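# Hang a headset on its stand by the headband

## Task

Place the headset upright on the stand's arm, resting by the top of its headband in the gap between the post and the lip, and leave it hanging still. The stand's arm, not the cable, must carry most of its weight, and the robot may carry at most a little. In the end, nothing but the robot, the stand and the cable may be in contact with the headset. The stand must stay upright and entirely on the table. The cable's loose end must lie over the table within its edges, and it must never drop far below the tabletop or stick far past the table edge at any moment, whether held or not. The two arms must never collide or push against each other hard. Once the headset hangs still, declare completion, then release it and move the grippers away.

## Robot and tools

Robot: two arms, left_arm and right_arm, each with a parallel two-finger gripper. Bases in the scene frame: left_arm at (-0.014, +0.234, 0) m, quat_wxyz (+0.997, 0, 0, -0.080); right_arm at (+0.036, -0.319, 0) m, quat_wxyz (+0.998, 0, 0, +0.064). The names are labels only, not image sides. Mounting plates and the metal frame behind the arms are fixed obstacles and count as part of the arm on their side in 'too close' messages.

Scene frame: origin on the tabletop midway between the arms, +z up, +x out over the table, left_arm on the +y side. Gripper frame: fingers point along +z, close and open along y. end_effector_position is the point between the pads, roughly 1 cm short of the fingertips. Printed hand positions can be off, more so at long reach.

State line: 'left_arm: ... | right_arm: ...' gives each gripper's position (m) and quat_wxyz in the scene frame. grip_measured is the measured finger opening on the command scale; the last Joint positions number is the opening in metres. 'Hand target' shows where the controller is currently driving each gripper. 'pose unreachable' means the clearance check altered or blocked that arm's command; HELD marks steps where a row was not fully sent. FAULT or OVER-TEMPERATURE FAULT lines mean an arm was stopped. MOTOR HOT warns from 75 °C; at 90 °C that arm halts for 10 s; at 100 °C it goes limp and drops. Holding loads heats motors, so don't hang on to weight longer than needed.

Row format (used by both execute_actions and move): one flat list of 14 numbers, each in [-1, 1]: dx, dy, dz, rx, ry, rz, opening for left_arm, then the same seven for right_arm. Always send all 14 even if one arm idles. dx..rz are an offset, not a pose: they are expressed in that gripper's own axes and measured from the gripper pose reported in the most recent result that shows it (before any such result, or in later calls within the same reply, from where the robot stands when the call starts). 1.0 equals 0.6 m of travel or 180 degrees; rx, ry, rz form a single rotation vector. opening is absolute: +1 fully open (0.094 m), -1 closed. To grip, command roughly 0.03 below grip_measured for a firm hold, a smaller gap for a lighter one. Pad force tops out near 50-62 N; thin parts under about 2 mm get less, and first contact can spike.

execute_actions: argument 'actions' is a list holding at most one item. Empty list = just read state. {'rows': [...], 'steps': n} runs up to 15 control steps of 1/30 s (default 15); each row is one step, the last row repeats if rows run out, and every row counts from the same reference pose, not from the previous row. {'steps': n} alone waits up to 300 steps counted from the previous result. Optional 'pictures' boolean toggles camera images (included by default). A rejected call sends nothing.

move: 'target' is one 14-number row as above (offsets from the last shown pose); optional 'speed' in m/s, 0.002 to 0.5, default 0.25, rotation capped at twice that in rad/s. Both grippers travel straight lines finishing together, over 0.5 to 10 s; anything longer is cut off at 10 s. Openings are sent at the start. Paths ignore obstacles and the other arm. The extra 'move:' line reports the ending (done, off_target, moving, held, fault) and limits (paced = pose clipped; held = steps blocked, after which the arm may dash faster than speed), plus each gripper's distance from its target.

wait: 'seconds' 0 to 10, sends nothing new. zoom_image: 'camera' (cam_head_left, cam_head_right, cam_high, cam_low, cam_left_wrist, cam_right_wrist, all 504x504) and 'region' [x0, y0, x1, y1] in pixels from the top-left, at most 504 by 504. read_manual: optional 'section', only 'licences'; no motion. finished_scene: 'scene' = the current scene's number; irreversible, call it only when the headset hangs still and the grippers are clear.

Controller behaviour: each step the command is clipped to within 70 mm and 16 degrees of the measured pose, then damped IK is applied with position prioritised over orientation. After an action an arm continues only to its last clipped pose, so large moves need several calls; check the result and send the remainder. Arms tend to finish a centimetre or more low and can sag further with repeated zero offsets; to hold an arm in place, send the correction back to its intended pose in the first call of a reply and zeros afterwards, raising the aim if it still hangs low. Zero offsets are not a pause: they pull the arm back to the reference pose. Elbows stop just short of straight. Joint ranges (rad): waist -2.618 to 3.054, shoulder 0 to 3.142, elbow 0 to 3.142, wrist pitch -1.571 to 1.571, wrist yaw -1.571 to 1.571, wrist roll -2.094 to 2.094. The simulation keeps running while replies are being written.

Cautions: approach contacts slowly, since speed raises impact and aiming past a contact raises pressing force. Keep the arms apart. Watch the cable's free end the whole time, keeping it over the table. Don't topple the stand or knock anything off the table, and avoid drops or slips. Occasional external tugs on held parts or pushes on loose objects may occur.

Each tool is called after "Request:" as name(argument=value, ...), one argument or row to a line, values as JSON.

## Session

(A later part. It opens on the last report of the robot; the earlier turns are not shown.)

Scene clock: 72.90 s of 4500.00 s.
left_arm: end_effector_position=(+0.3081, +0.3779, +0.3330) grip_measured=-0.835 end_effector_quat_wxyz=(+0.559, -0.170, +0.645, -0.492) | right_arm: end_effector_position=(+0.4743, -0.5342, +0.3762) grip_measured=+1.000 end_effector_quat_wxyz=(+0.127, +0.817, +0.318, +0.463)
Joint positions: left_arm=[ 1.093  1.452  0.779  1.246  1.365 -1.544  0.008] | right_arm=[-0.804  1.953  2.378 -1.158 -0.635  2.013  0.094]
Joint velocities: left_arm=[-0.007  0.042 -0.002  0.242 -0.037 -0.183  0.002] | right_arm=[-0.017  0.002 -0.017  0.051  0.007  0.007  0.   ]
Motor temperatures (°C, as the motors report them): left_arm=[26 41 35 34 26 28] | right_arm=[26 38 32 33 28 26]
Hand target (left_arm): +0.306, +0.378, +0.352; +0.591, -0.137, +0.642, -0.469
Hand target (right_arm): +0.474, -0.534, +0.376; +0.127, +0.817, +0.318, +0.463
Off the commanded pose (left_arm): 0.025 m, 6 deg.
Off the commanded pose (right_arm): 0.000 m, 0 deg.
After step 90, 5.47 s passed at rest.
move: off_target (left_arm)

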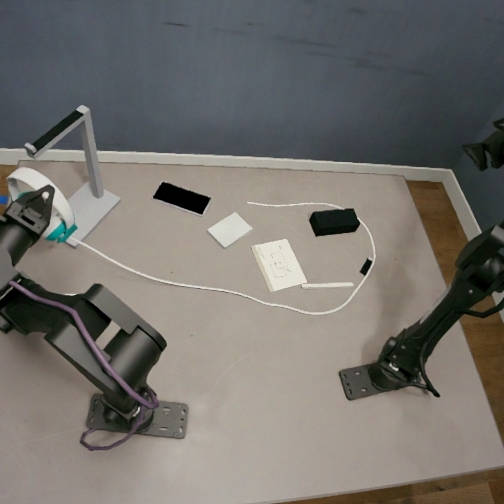

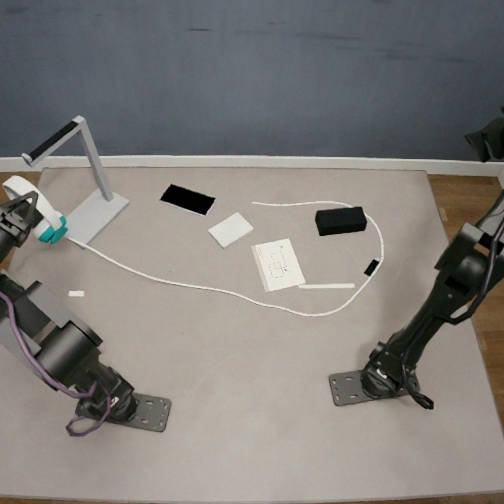

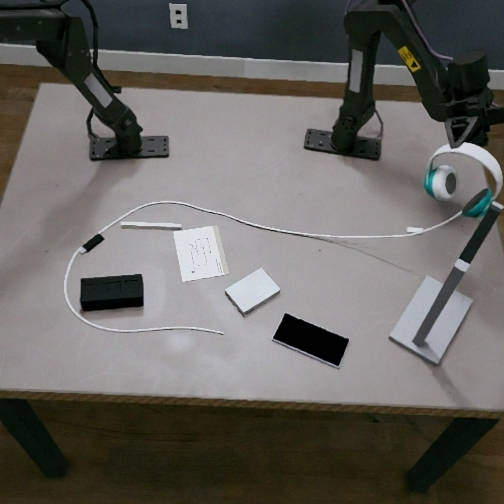

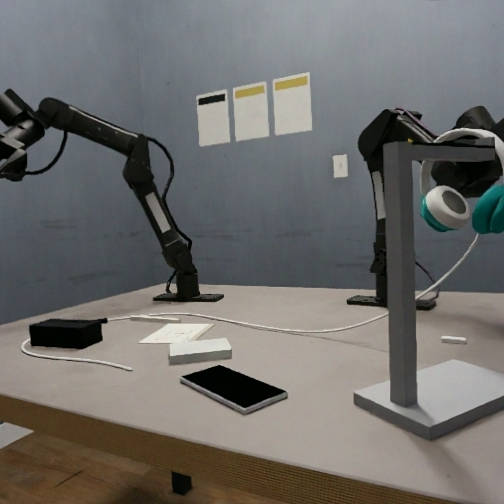

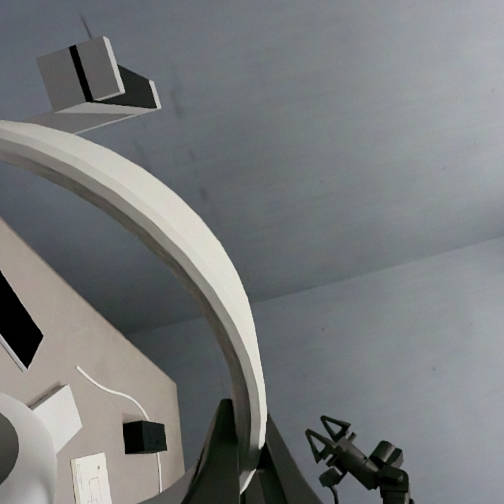

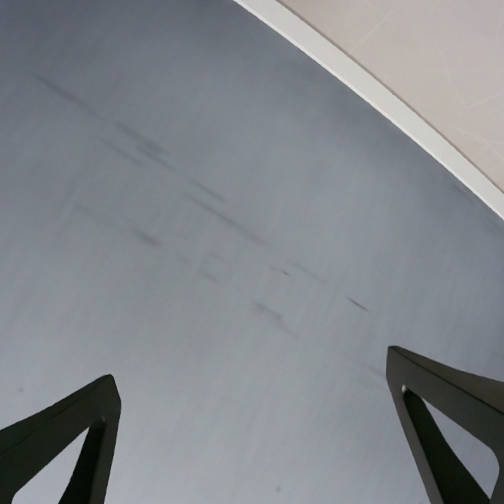

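Request:
move(
  target=[-0.075,-0.11,0.07,0,0,0,-1,0,0,0,0,0,0,1],
  speed=0.08,
)

Scene clock: 86.30 s of 4500.00 s.
left_arm: end_effector_position=(+0.3407, +0.3702, +0.3858) grip_measured=-0.835 end_effector_quat_wxyz=(+0.519, -0.210, +0.646, -0.519) | right_arm: end_effector_position=(+0.4743, -0.5342, +0.3762) grip_measured=+1.000 end_effector_quat_wxyz=(+0.127, +0.817, +0.318, +0.463)
Joint positions: left_arm=[ 0.991  1.398  1.052  0.631  1.292 -1.376  0.008] | right_arm=[-0.804  1.953  2.378 -1.158 -0.635  2.013  0.094]
Joint velocities: left_arm=[ 0.002 -0.012 -0.007 -0.095 -0.037 -0.007 -0.001] | right_arm=[-0.012  0.002 -0.002  0.007 -0.007  0.037  0.   ]
Motor temperatures (°C, as the motors report them): left_arm=[26 40 36 34 26 28] | right_arm=[26 38 32 33 28 26]
Hand target (left_arm): +0.336, +0.363, +0.417; +0.560, -0.170, +0.644, -0.493
Hand target (right_arm): +0.474, -0.534, +0.376; +0.127, +0.817, +0.318, +0.463
Off the commanded pose (left_arm): 0.032 m, 7 deg.
Off the commanded pose (right_arm): 0.000 m, 0 deg.
After step 90, 8.67 s passed at rest.
move: off_target (left_arm)

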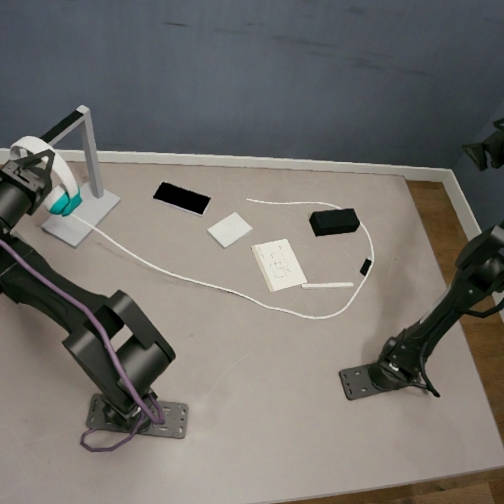

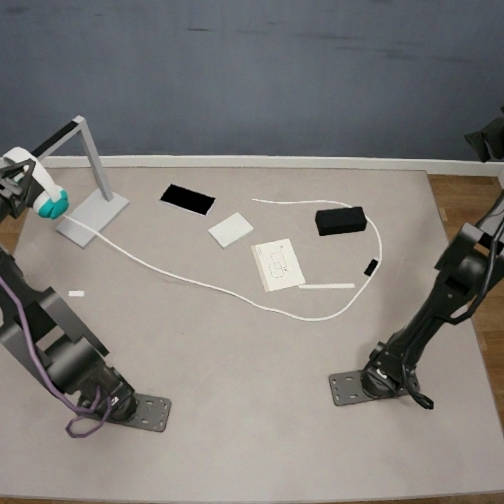

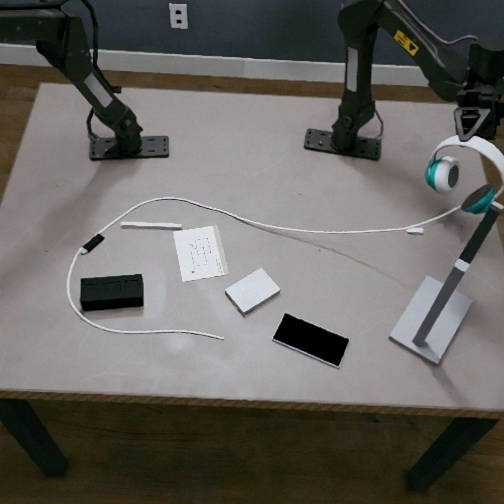

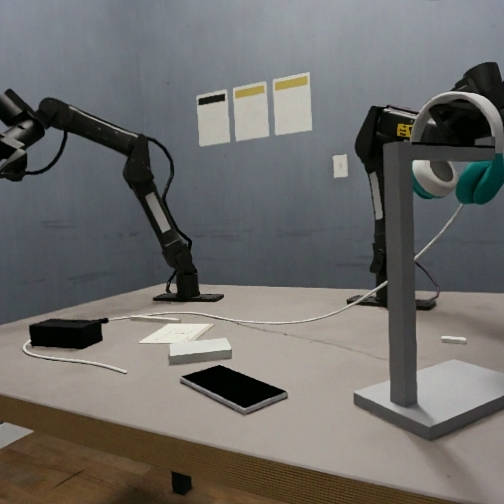

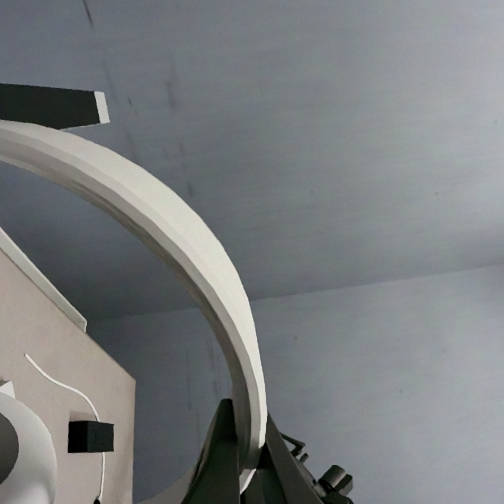

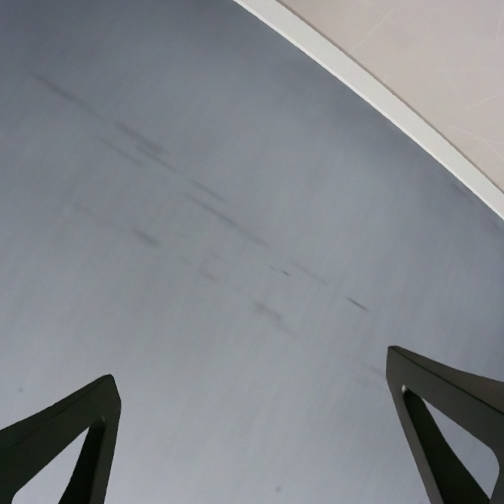

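Request:
move(
  target=[-0.105,0.04,0,0,0,0.1,-1,0,0,0,0,0,0,1],
  speed=0.06,
)

Scene clock: 96.27 s of 4500.00 s.
left_arm: end_effector_position=(+0.3738, +0.4296, +0.3653) grip_measured=-0.835 end_effector_quat_wxyz=(+0.558, -0.153, +0.672, -0.463) | right_arm: end_effector_position=(+0.4743, -0.5342, +0.3762) grip_measured=+1.000 end_effector_quat_wxyz=(+0.127, +0.817, +0.318, +0.463)
Joint positions: left_arm=[ 1.035  1.653  1.247  0.631  1.338 -1.136  0.008] | right_arm=[-0.804  1.953  2.378 -1.158 -0.635  2.013  0.094]
Joint velocities: left_arm=[ 0.012  0.007  0.012  0.066 -0.007  0.007  0.   ] | right_arm=[-0.007  0.002 -0.002  0.022 -0.022  0.007  0.   ]
Motor temperatures (°C, as the motors report them): left_arm=[26 40 37 34 26 28] | right_arm=[26 39 32 33 28 26]
Hand target (left_arm): +0.370, +0.429, +0.391; +0.593, -0.107, +0.672, -0.431
Hand target (right_arm): +0.474, -0.534, +0.376; +0.127, +0.817, +0.318, +0.463
Off the commanded pose (left_arm): 0.028 m, 8 deg.
Off the commanded pose (right_arm): 0.000 m, 0 deg.
After step 90, 4.07 s passed at rest.
move: off_target (left_arm)

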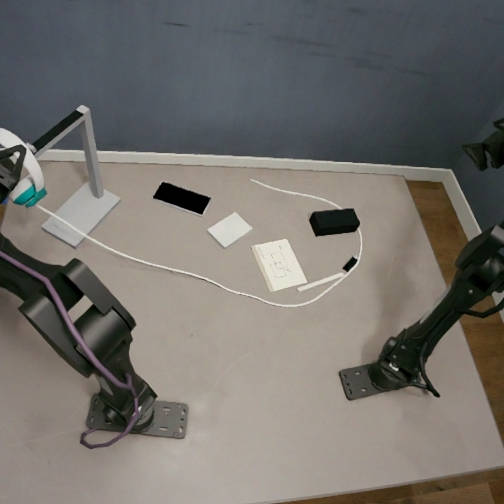

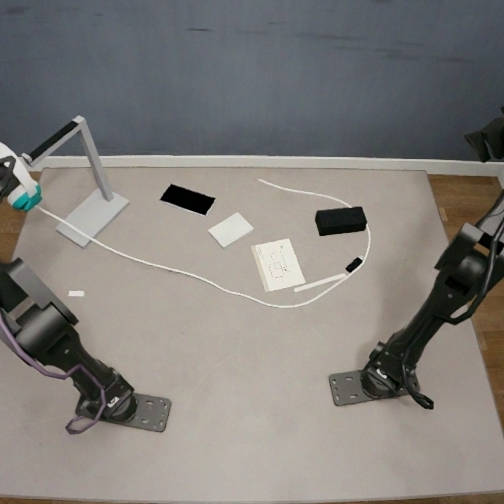

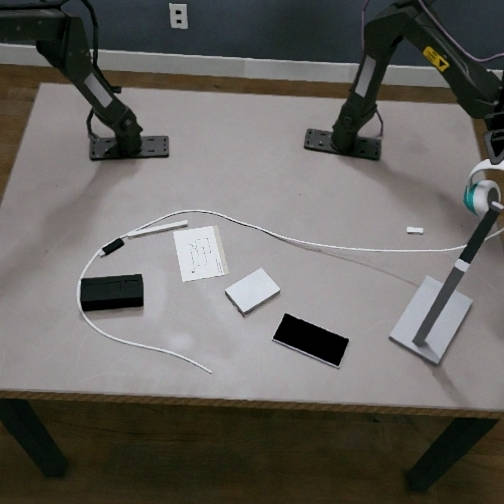

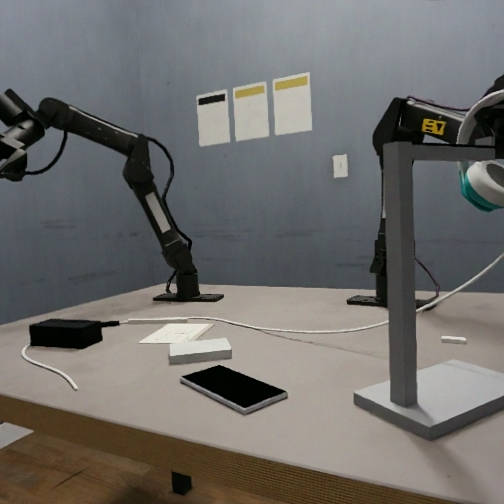

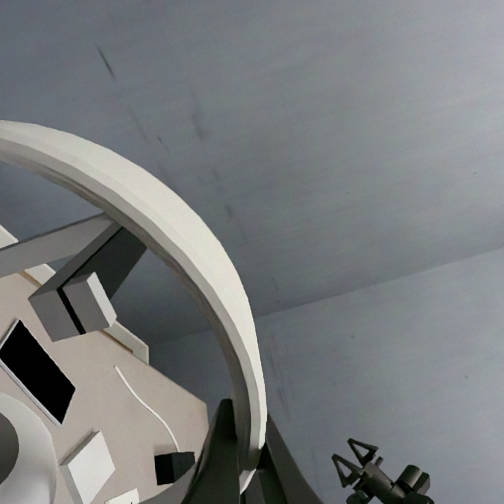

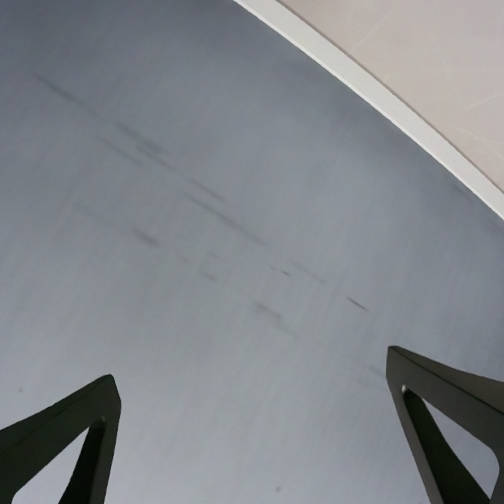

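Request:
move(
  target=[0.013,-0.05,0.13,0,0,0.03,-1,0,0,0,0,0,0,1],
  speed=0.05,
)

Scene clock: 103.70 s of 4500.00 s.
left_arm: end_effector_position=(+0.4317, +0.3753, +0.3567) grip_measured=-0.835 end_effector_quat_wxyz=(+0.541, -0.160, +0.685, -0.461) | right_arm: end_effector_position=(+0.4743, -0.5342, +0.3762) grip_measured=+1.000 end_effector_quat_wxyz=(+0.127, +0.817, +0.318, +0.463)
Joint positions: left_arm=[ 0.817  1.659  1.304  0.382  1.134 -0.959  0.008] | right_arm=[-0.804  1.953  2.378 -1.158 -0.635  2.013  0.094]
Joint velocities: left_arm=[-0.002 -0.012 -0.002 -0.022 -0.037 -0.051  0.   ] | right_arm=[ 0.012  0.007 -0.007  0.066  0.007 -0.051  0.   ]
Motor temperatures (°C, as the motors report them): left_arm=[26 41 38 35 26 28] | right_arm=[26 39 32 33 28 26]
Hand target (left_arm): +0.430, +0.372, +0.388; +0.580, -0.121, +0.677, -0.437
Hand target (right_arm): +0.474, -0.534, +0.376; +0.127, +0.817, +0.318, +0.463
Off the commanded pose (left_arm): 0.032 m, 7 deg.
Off the commanded pose (right_arm): 0.000 m, 0 deg.
After step 90, 2.47 s passed at rest.
move: off_target (left_arm)

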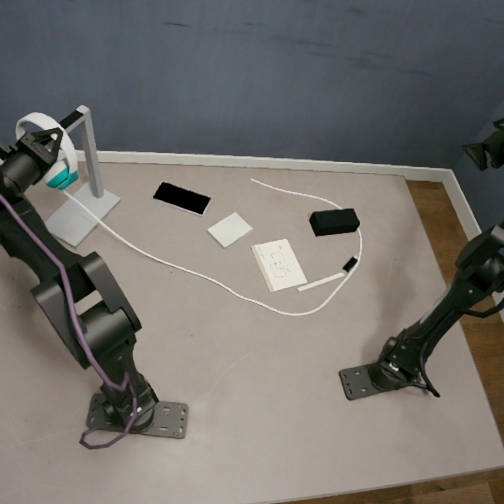

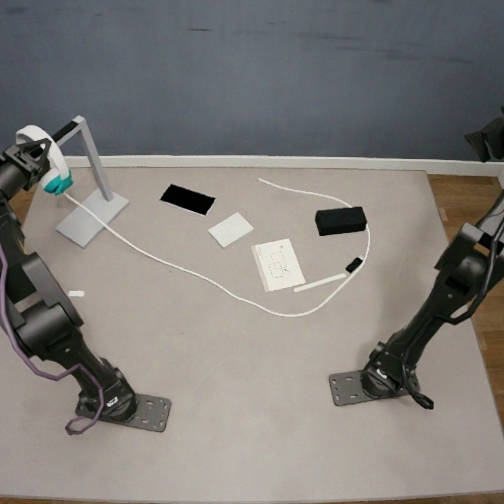

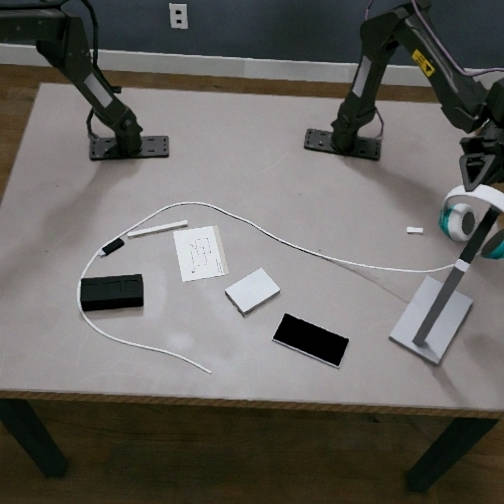

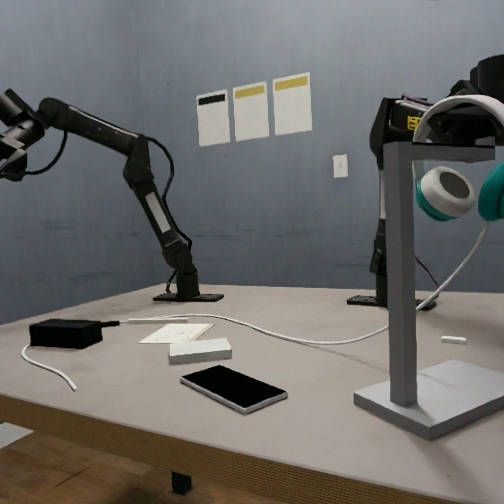

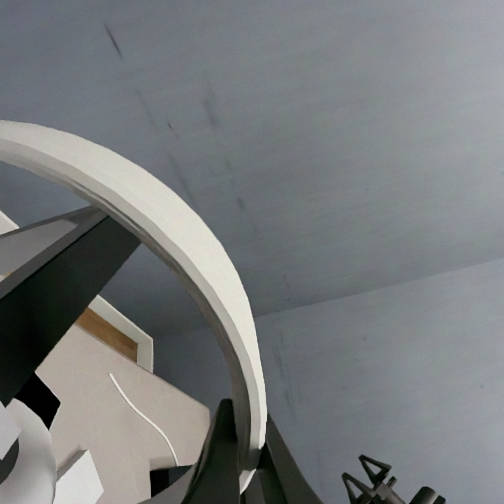

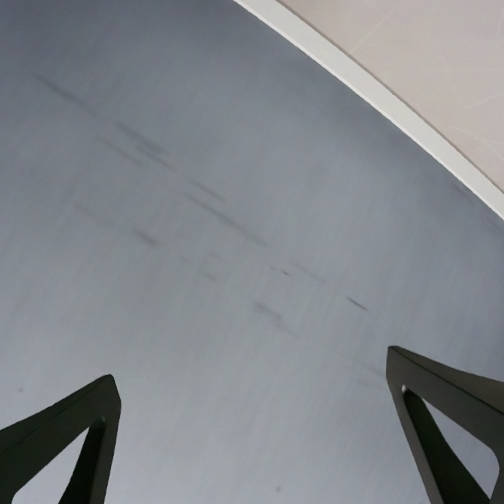

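Centered and just past lip. Forward 0.03 with sag lowering.

Request:
move(
  target=[0.01,0.005,0.05,0,0,0.06,-1,0,0,0,0,0,0,1],
  speed=0.03,
)

Scene clock: 111.50 s of 4500.00 s.
left_arm: end_effector_position=(+0.4559, +0.3612, +0.3277) grip_measured=-0.835 end_effector_quat_wxyz=(+0.548, -0.131, +0.706, -0.429) | right_arm: end_effector_position=(+0.4743, -0.5342, +0.3762) grip_measured=+1.000 end_effector_quat_wxyz=(+0.127, +0.817, +0.318, +0.463)
Joint positions: left_arm=[ 0.748  1.712  1.304  0.342  1.068 -0.79   0.008] | right_arm=[-0.804  1.953  2.378 -1.158 -0.635  2.013  0.094]
Joint velocities: left_arm=[ 0.002  0.002 -0.007 -0.007  0.066  0.022  0.001] | right_arm=[-0.007  0.002 -0.007 -0.007  0.037  0.037  0.   ]
Motor temperatures (°C, as the motors report them): left_arm=[26 42 38 35 26 28] | right_arm=[26 39 32 34 28 26]
Hand target (left_arm): +0.456, +0.358, +0.351; +0.582, -0.095, +0.697, -0.408
Hand target (right_arm): +0.474, -0.534, +0.376; +0.127, +0.817, +0.318, +0.463
Off the commanded pose (left_arm): 0.024 m, 6 deg.
Off the commanded pose (right_arm): 0.000 m, 0 deg.
After step 90, 1.30 s passed at rest.
move: off_target (left_arm)

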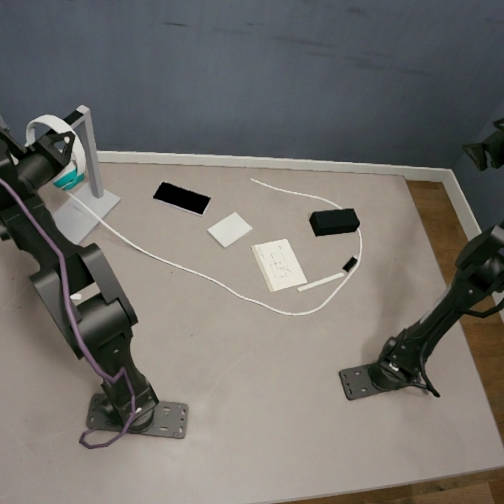

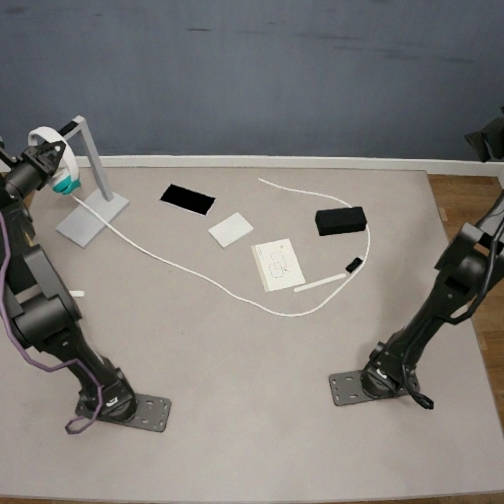

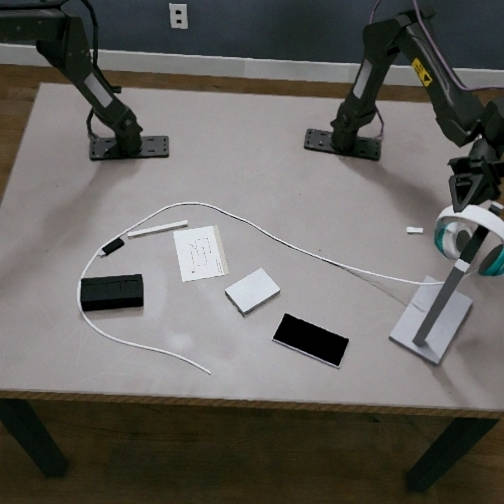

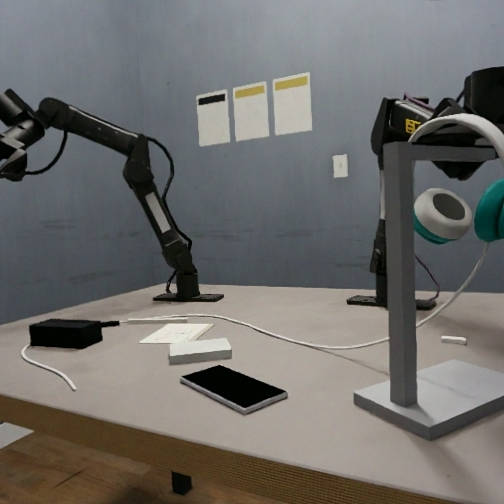

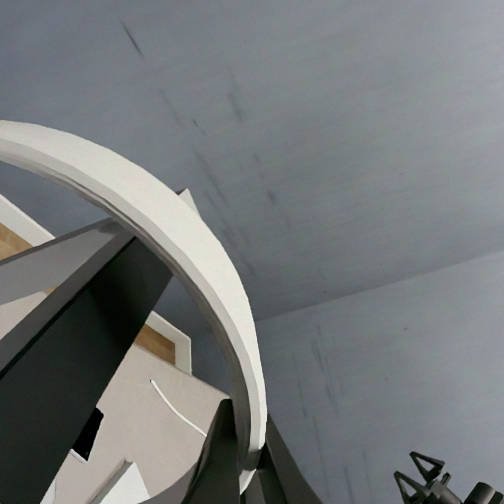

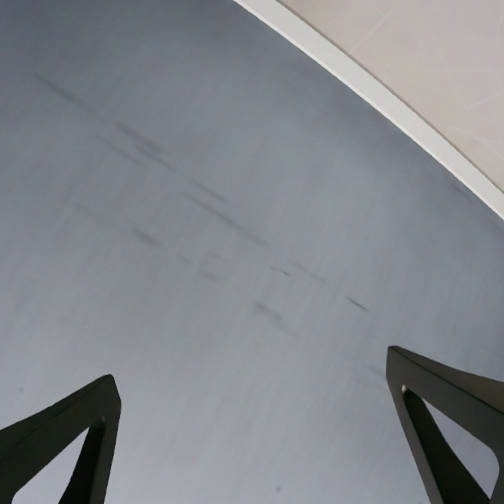

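About 2.5 cm still above; lower, shifting slightly right.

Request:
move(
  target=[0.02,-0.005,0,0,0,0.04,-1,0,0,0,0,0,0,1],
  speed=0.02,
)

Request:
move(
  target=[-0.01,-0.025,0,0,0,0.04,-0.5,0,0,0,0,0,0,1],
  speed=0.02,
)

Scene clock: 119.40 s of 4500.00 s.
left_arm: end_effector_position=(+0.4550, +0.3597, +0.3010) grip_measured=-0.836 end_effector_quat_wxyz=(+0.549, -0.120, +0.720, -0.407) | right_arm: end_effector_position=(+0.4743, -0.5342, +0.3762) grip_measured=+1.000 end_effector_quat_wxyz=(+0.127, +0.817, +0.318, +0.463)
Joint positions: left_arm=[ 0.744  1.716  1.245  0.336  1.053 -0.686  0.008] | right_arm=[-0.804  1.953  2.378 -1.158 -0.635  2.013  0.094]
Joint velocities: left_arm=[-0.012 -0.007  0.002 -0.007 -0.022 -0.081  0.001] | right_arm=[ 0.007  0.012 -0.002  0.066 -0.066  0.022  0.   ]
Motor temperatures (°C, as the motors report them): left_arm=[26 43 37 36 26 28] | right_arm=[26 39 32 34 28 26]
Hand target (left_arm): +0.450, +0.351, +0.322; +0.574, -0.087, +0.713, -0.393
Hand target (right_arm): +0.474, -0.534, +0.376; +0.127, +0.817, +0.318, +0.463
Off the commanded pose (left_arm): 0.023 m, 5 deg.
Off the commanded pose (right_arm): 0.000 m, 0 deg.
After step 90, 1.57 s passed at rest.
move: off_target (left_arm)

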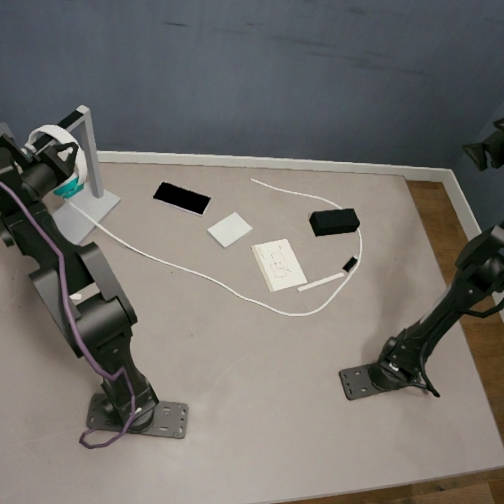

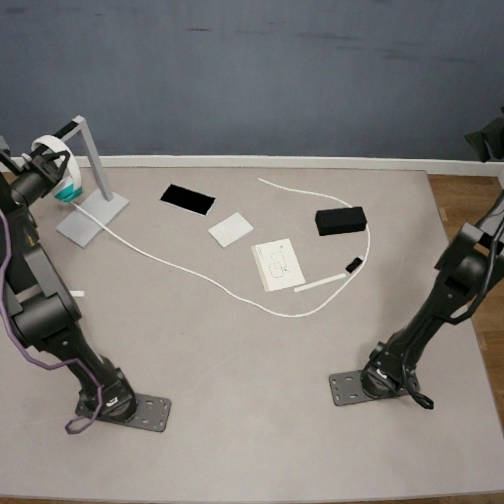

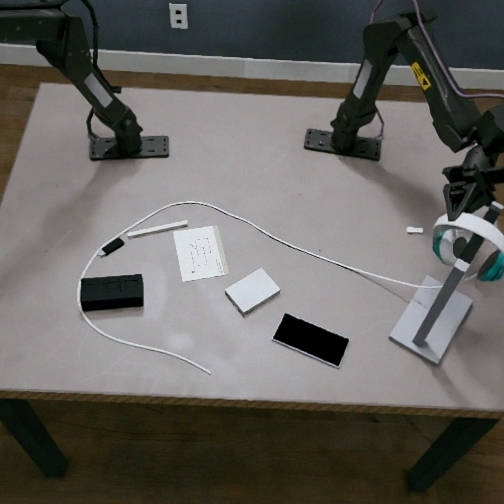

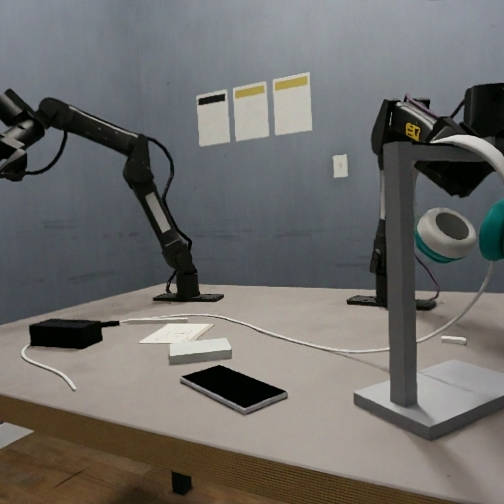

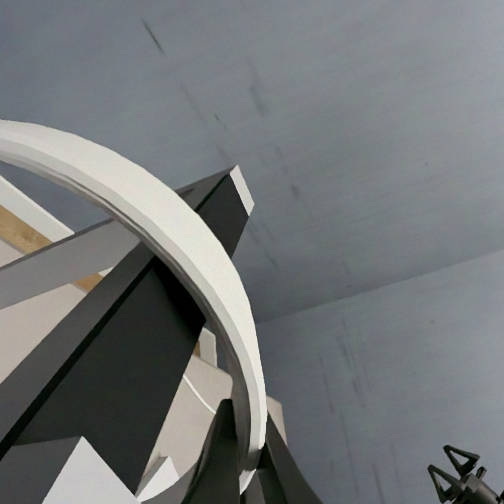

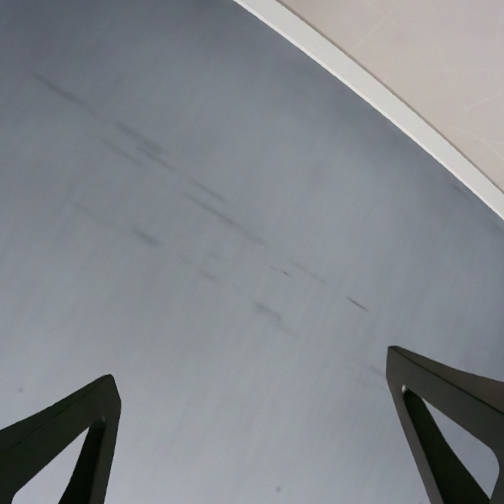

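Scene clock: 122.77 s of 4500.00 s.
left_arm: end_effector_position=(+0.4538, +0.3591, +0.2920) grip_measured=-0.502 end_effector_quat_wxyz=(+0.551, -0.101, +0.733, -0.386) | right_arm: end_effector_position=(+0.4743, -0.5342, +0.3762) grip_measured=+1.000 end_effector_quat_wxyz=(+0.127, +0.817, +0.318, +0.463)
Joint positions: left_arm=[ 0.744  1.716  1.245  0.279  1.052 -0.581  0.023] | right_arm=[-0.804  1.953  2.378 -1.158 -0.635  2.013  0.094]
Joint velocities: left_arm=[ 0.002 -0.002 -0.007 -0.022  0.022  0.051 -0.   ] | right_arm=[-0.002  0.002  0.017 -0.022  0.007  0.007  0.   ]
Motor temperatures (°C, as the motors report them): left_arm=[26 43 37 36 26 28] | right_arm=[26 39 32 34 28 26]
Hand target (left_arm): +0.452, +0.354, +0.316; +0.574, -0.075, +0.726, -0.372
Hand target (right_arm): +0.474, -0.534, +0.376; +0.127, +0.817, +0.318, +0.463
Off the commanded pose (left_arm): 0.025 m, 4 deg.
Off the commanded pose (right_arm): 0.000 m, 0 deg.
move: off_target (left_arm)

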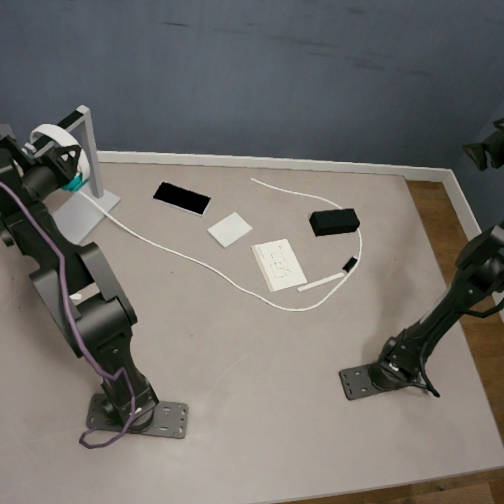

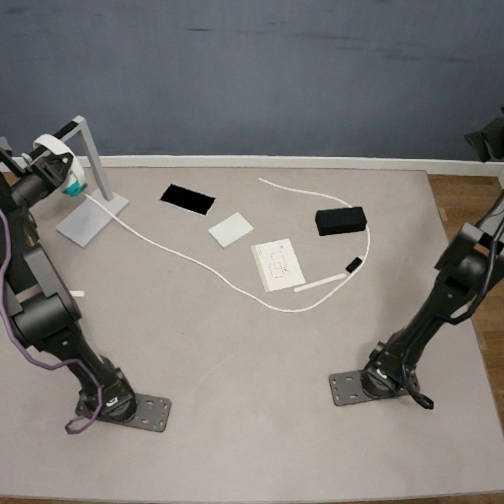

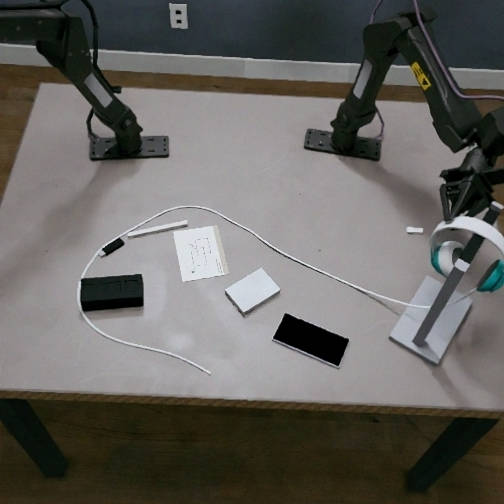

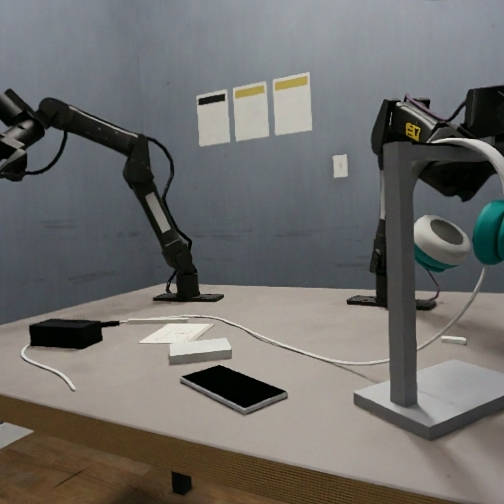

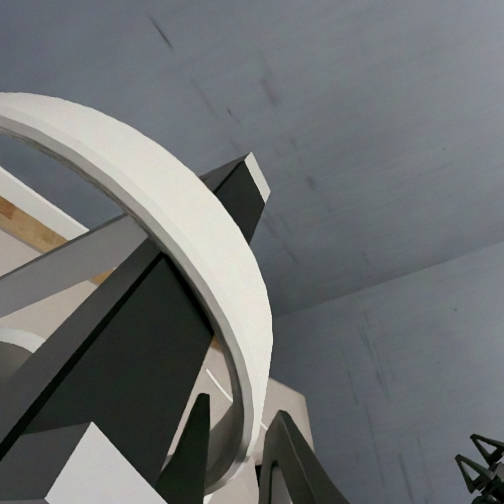

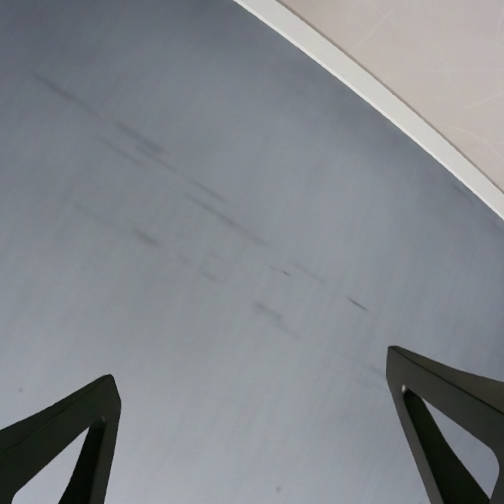

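Request:
move(
  target=[-0.02,-0.05,-0.2,0,0,0,-0.5,0,0,0,0,0,0,1],
  speed=0.06,
)

Request:
wait(
  seconds=10,
)

Scene clock: 130.80 s of 4500.00 s.
left_arm: end_effector_position=(+0.3475, +0.4030, +0.3085) grip_measured=-0.502 end_effector_quat_wxyz=(+0.530, -0.134, +0.735, -0.400) | right_arm: end_effector_position=(+0.4743, -0.5342, +0.3762) grip_measured=+1.000 end_effector_quat_wxyz=(+0.127, +0.817, +0.318, +0.463)
Joint positions: left_arm=[ 1.041  1.525  1.207 -0.171  1.319 -0.35   0.023] | right_arm=[-0.804  1.953  2.378 -1.158 -0.635  2.013  0.094]
Joint velocities: left_arm=[-0.017 -0.002 -0.002 -0.051  0.051  0.037  0.   ] | right_arm=[ 0.002  0.012 -0.037 -0.022  0.022 -0.037  0.   ]
Motor temperatures (°C, as the motors report them): left_arm=[26 44 37 35 26 28] | right_arm=[26 40 32 34 28 26]
Hand target (left_arm): +0.343, +0.399, +0.333; +0.552, -0.101, +0.733, -0.386
Hand target (right_arm): +0.474, -0.534, +0.376; +0.127, +0.817, +0.318, +0.463
Off the commanded pose (left_arm): 0.024 m, 5 deg.
Off the commanded pose (right_arm): 0.000 m, 0 deg.
After step 90, 2.37 s passed at rest.
move: off_target (left_arm)

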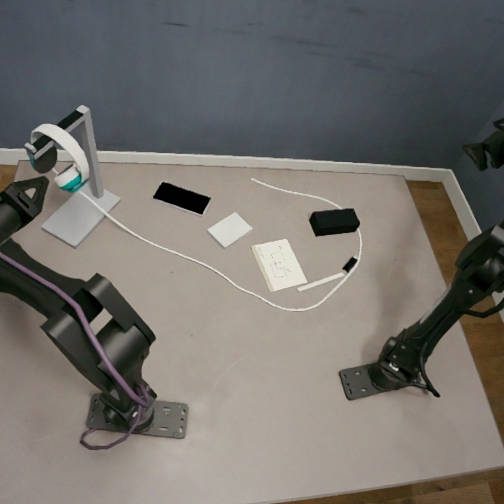

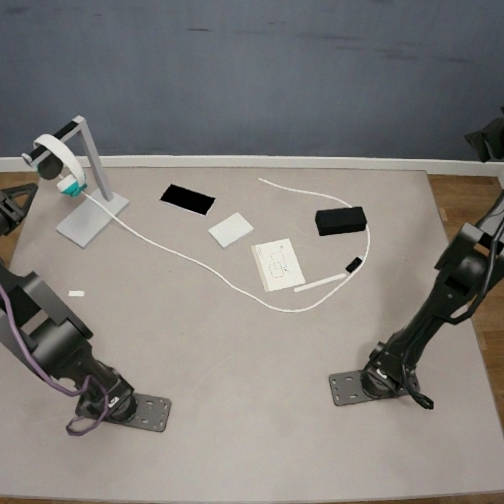

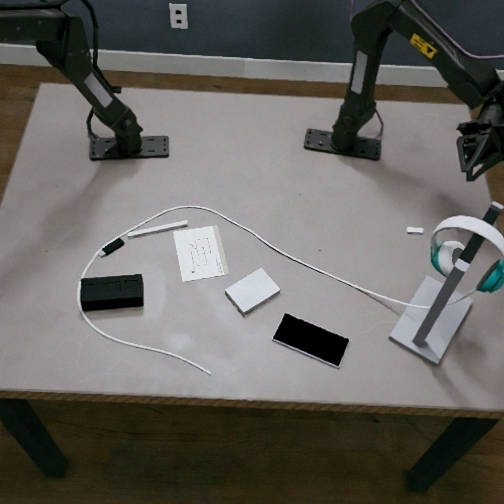

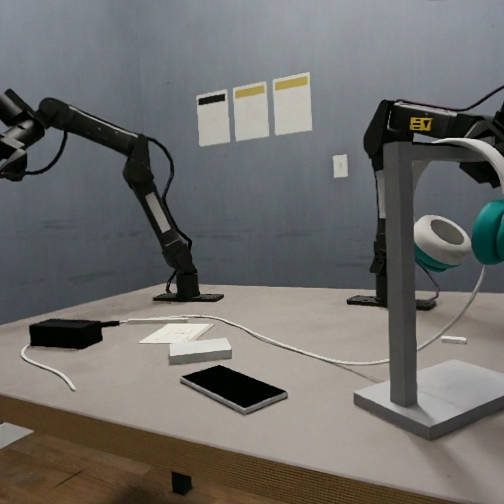

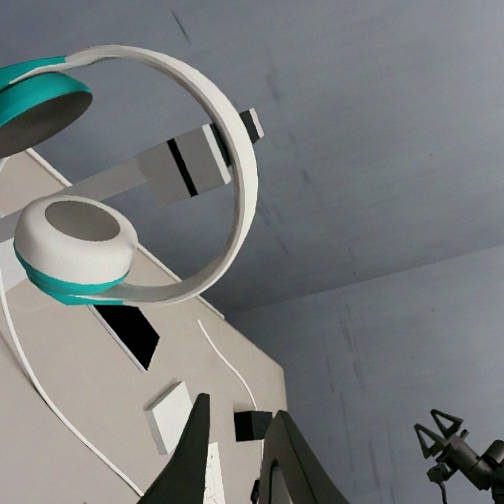

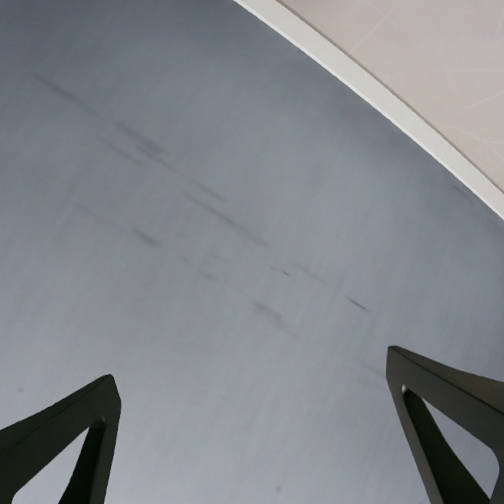

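Scene clock: 140.80 s of 4500.00 s.
left_arm: end_effector_position=(+0.3473, +0.4027, +0.3080) grip_measured=-0.502 end_effector_quat_wxyz=(+0.530, -0.134, +0.736, -0.401) | right_arm: end_effector_position=(+0.4743, -0.5342, +0.3762) grip_measured=+1.000 end_effector_quat_wxyz=(+0.127, +0.817, +0.318, +0.463)
Joint positions: left_arm=[ 1.041  1.525  1.207 -0.176  1.32  -0.347  0.023] | right_arm=[-0.804  1.953  2.378 -1.158 -0.635  2.013  0.094]
Joint velocities: left_arm=[-0.007  0.002 -0.012 -0.022 -0.11  -0.051  0.001] | right_arm=[-0.002 -0.017 -0.002  0.081 -0.007  0.051  0.   ]
Motor temperatures (°C, as the motors report them): left_arm=[26 44 38 35 26 28] | right_arm=[26 40 32 34 28 26]
Hand target (left_arm): +0.343, +0.399, +0.333; +0.552, -0.101, +0.733, -0.386
Hand target (right_arm): +0.474, -0.534, +0.376; +0.127, +0.817, +0.318, +0.463
Off the commanded pose (left_arm): 0.025 m, 5 deg.
Off the commanded pose (right_arm): 0.000 m, 0 deg.
Steps of this call (steps 1 to 90: nothing new was sent; then 7.00 s passed at rest). Readings (end_effector_position):
1: left_arm (+0.3475, +0.4029, +0.3084) | right_arm (+0.4743, -0.5342, +0.3762)
2: left_arm (+0.3474, +0.4029, +0.3083) | right_arm (+0.4743, -0.5342, +0.3762)
4: left_arm (+0.3474, +0.4028, +0.3082) | right_arm (+0.4743, -0.5342, +0.3762)
8: left_arm (+0.3473, +0.4028, +0.3081) | right_arm (+0.4743, -0.5342, +0.3762)
90: the state above

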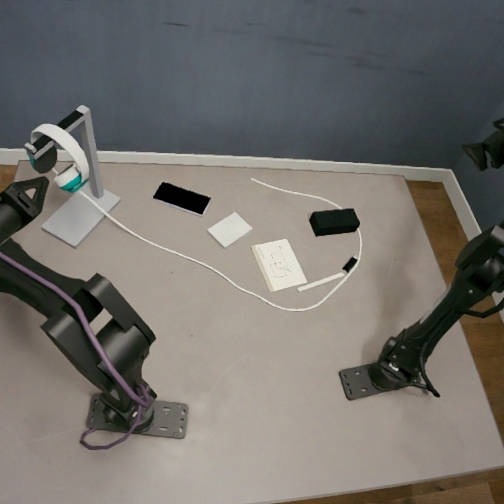

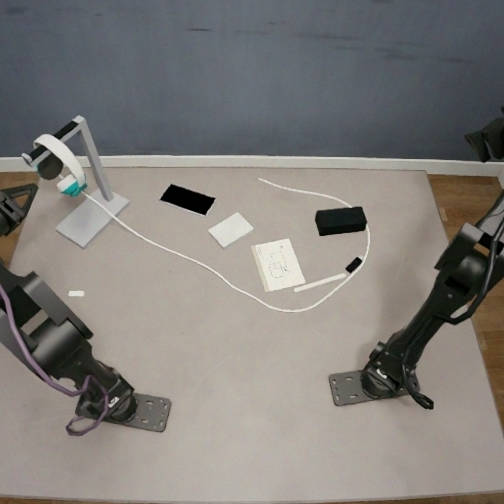

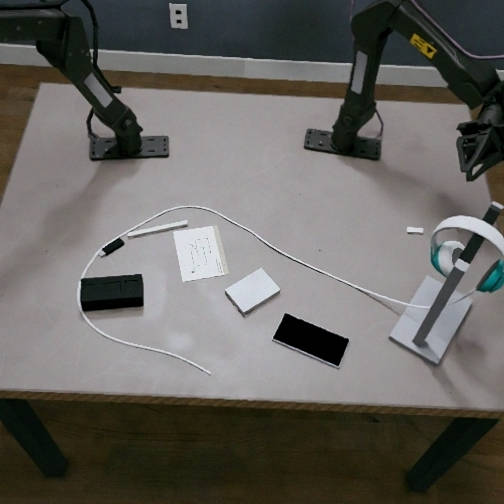

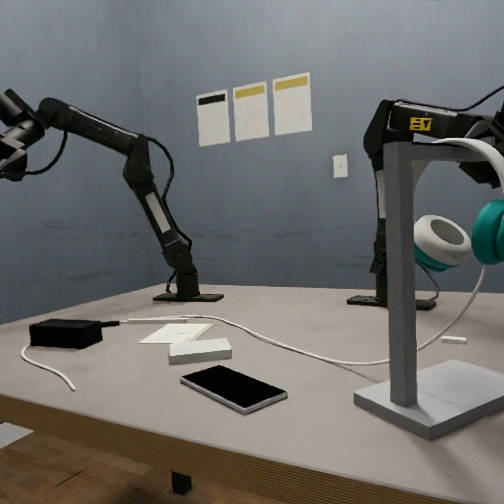

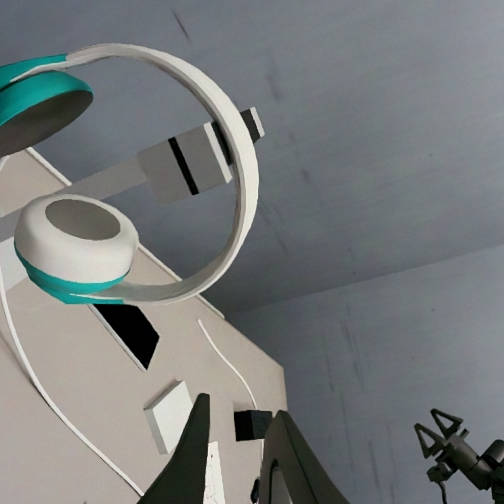

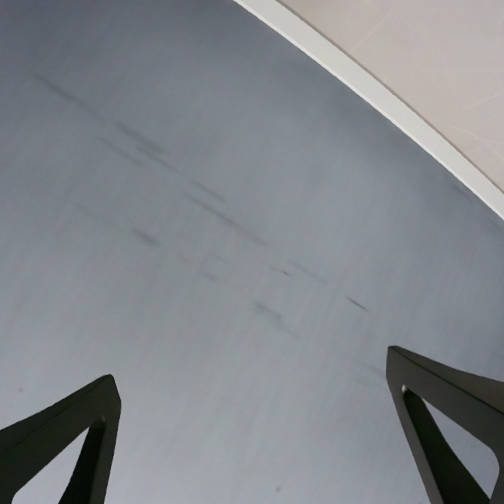

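Request:
finished_scene(
  scene=2,
)

The scene is finished: the task was done.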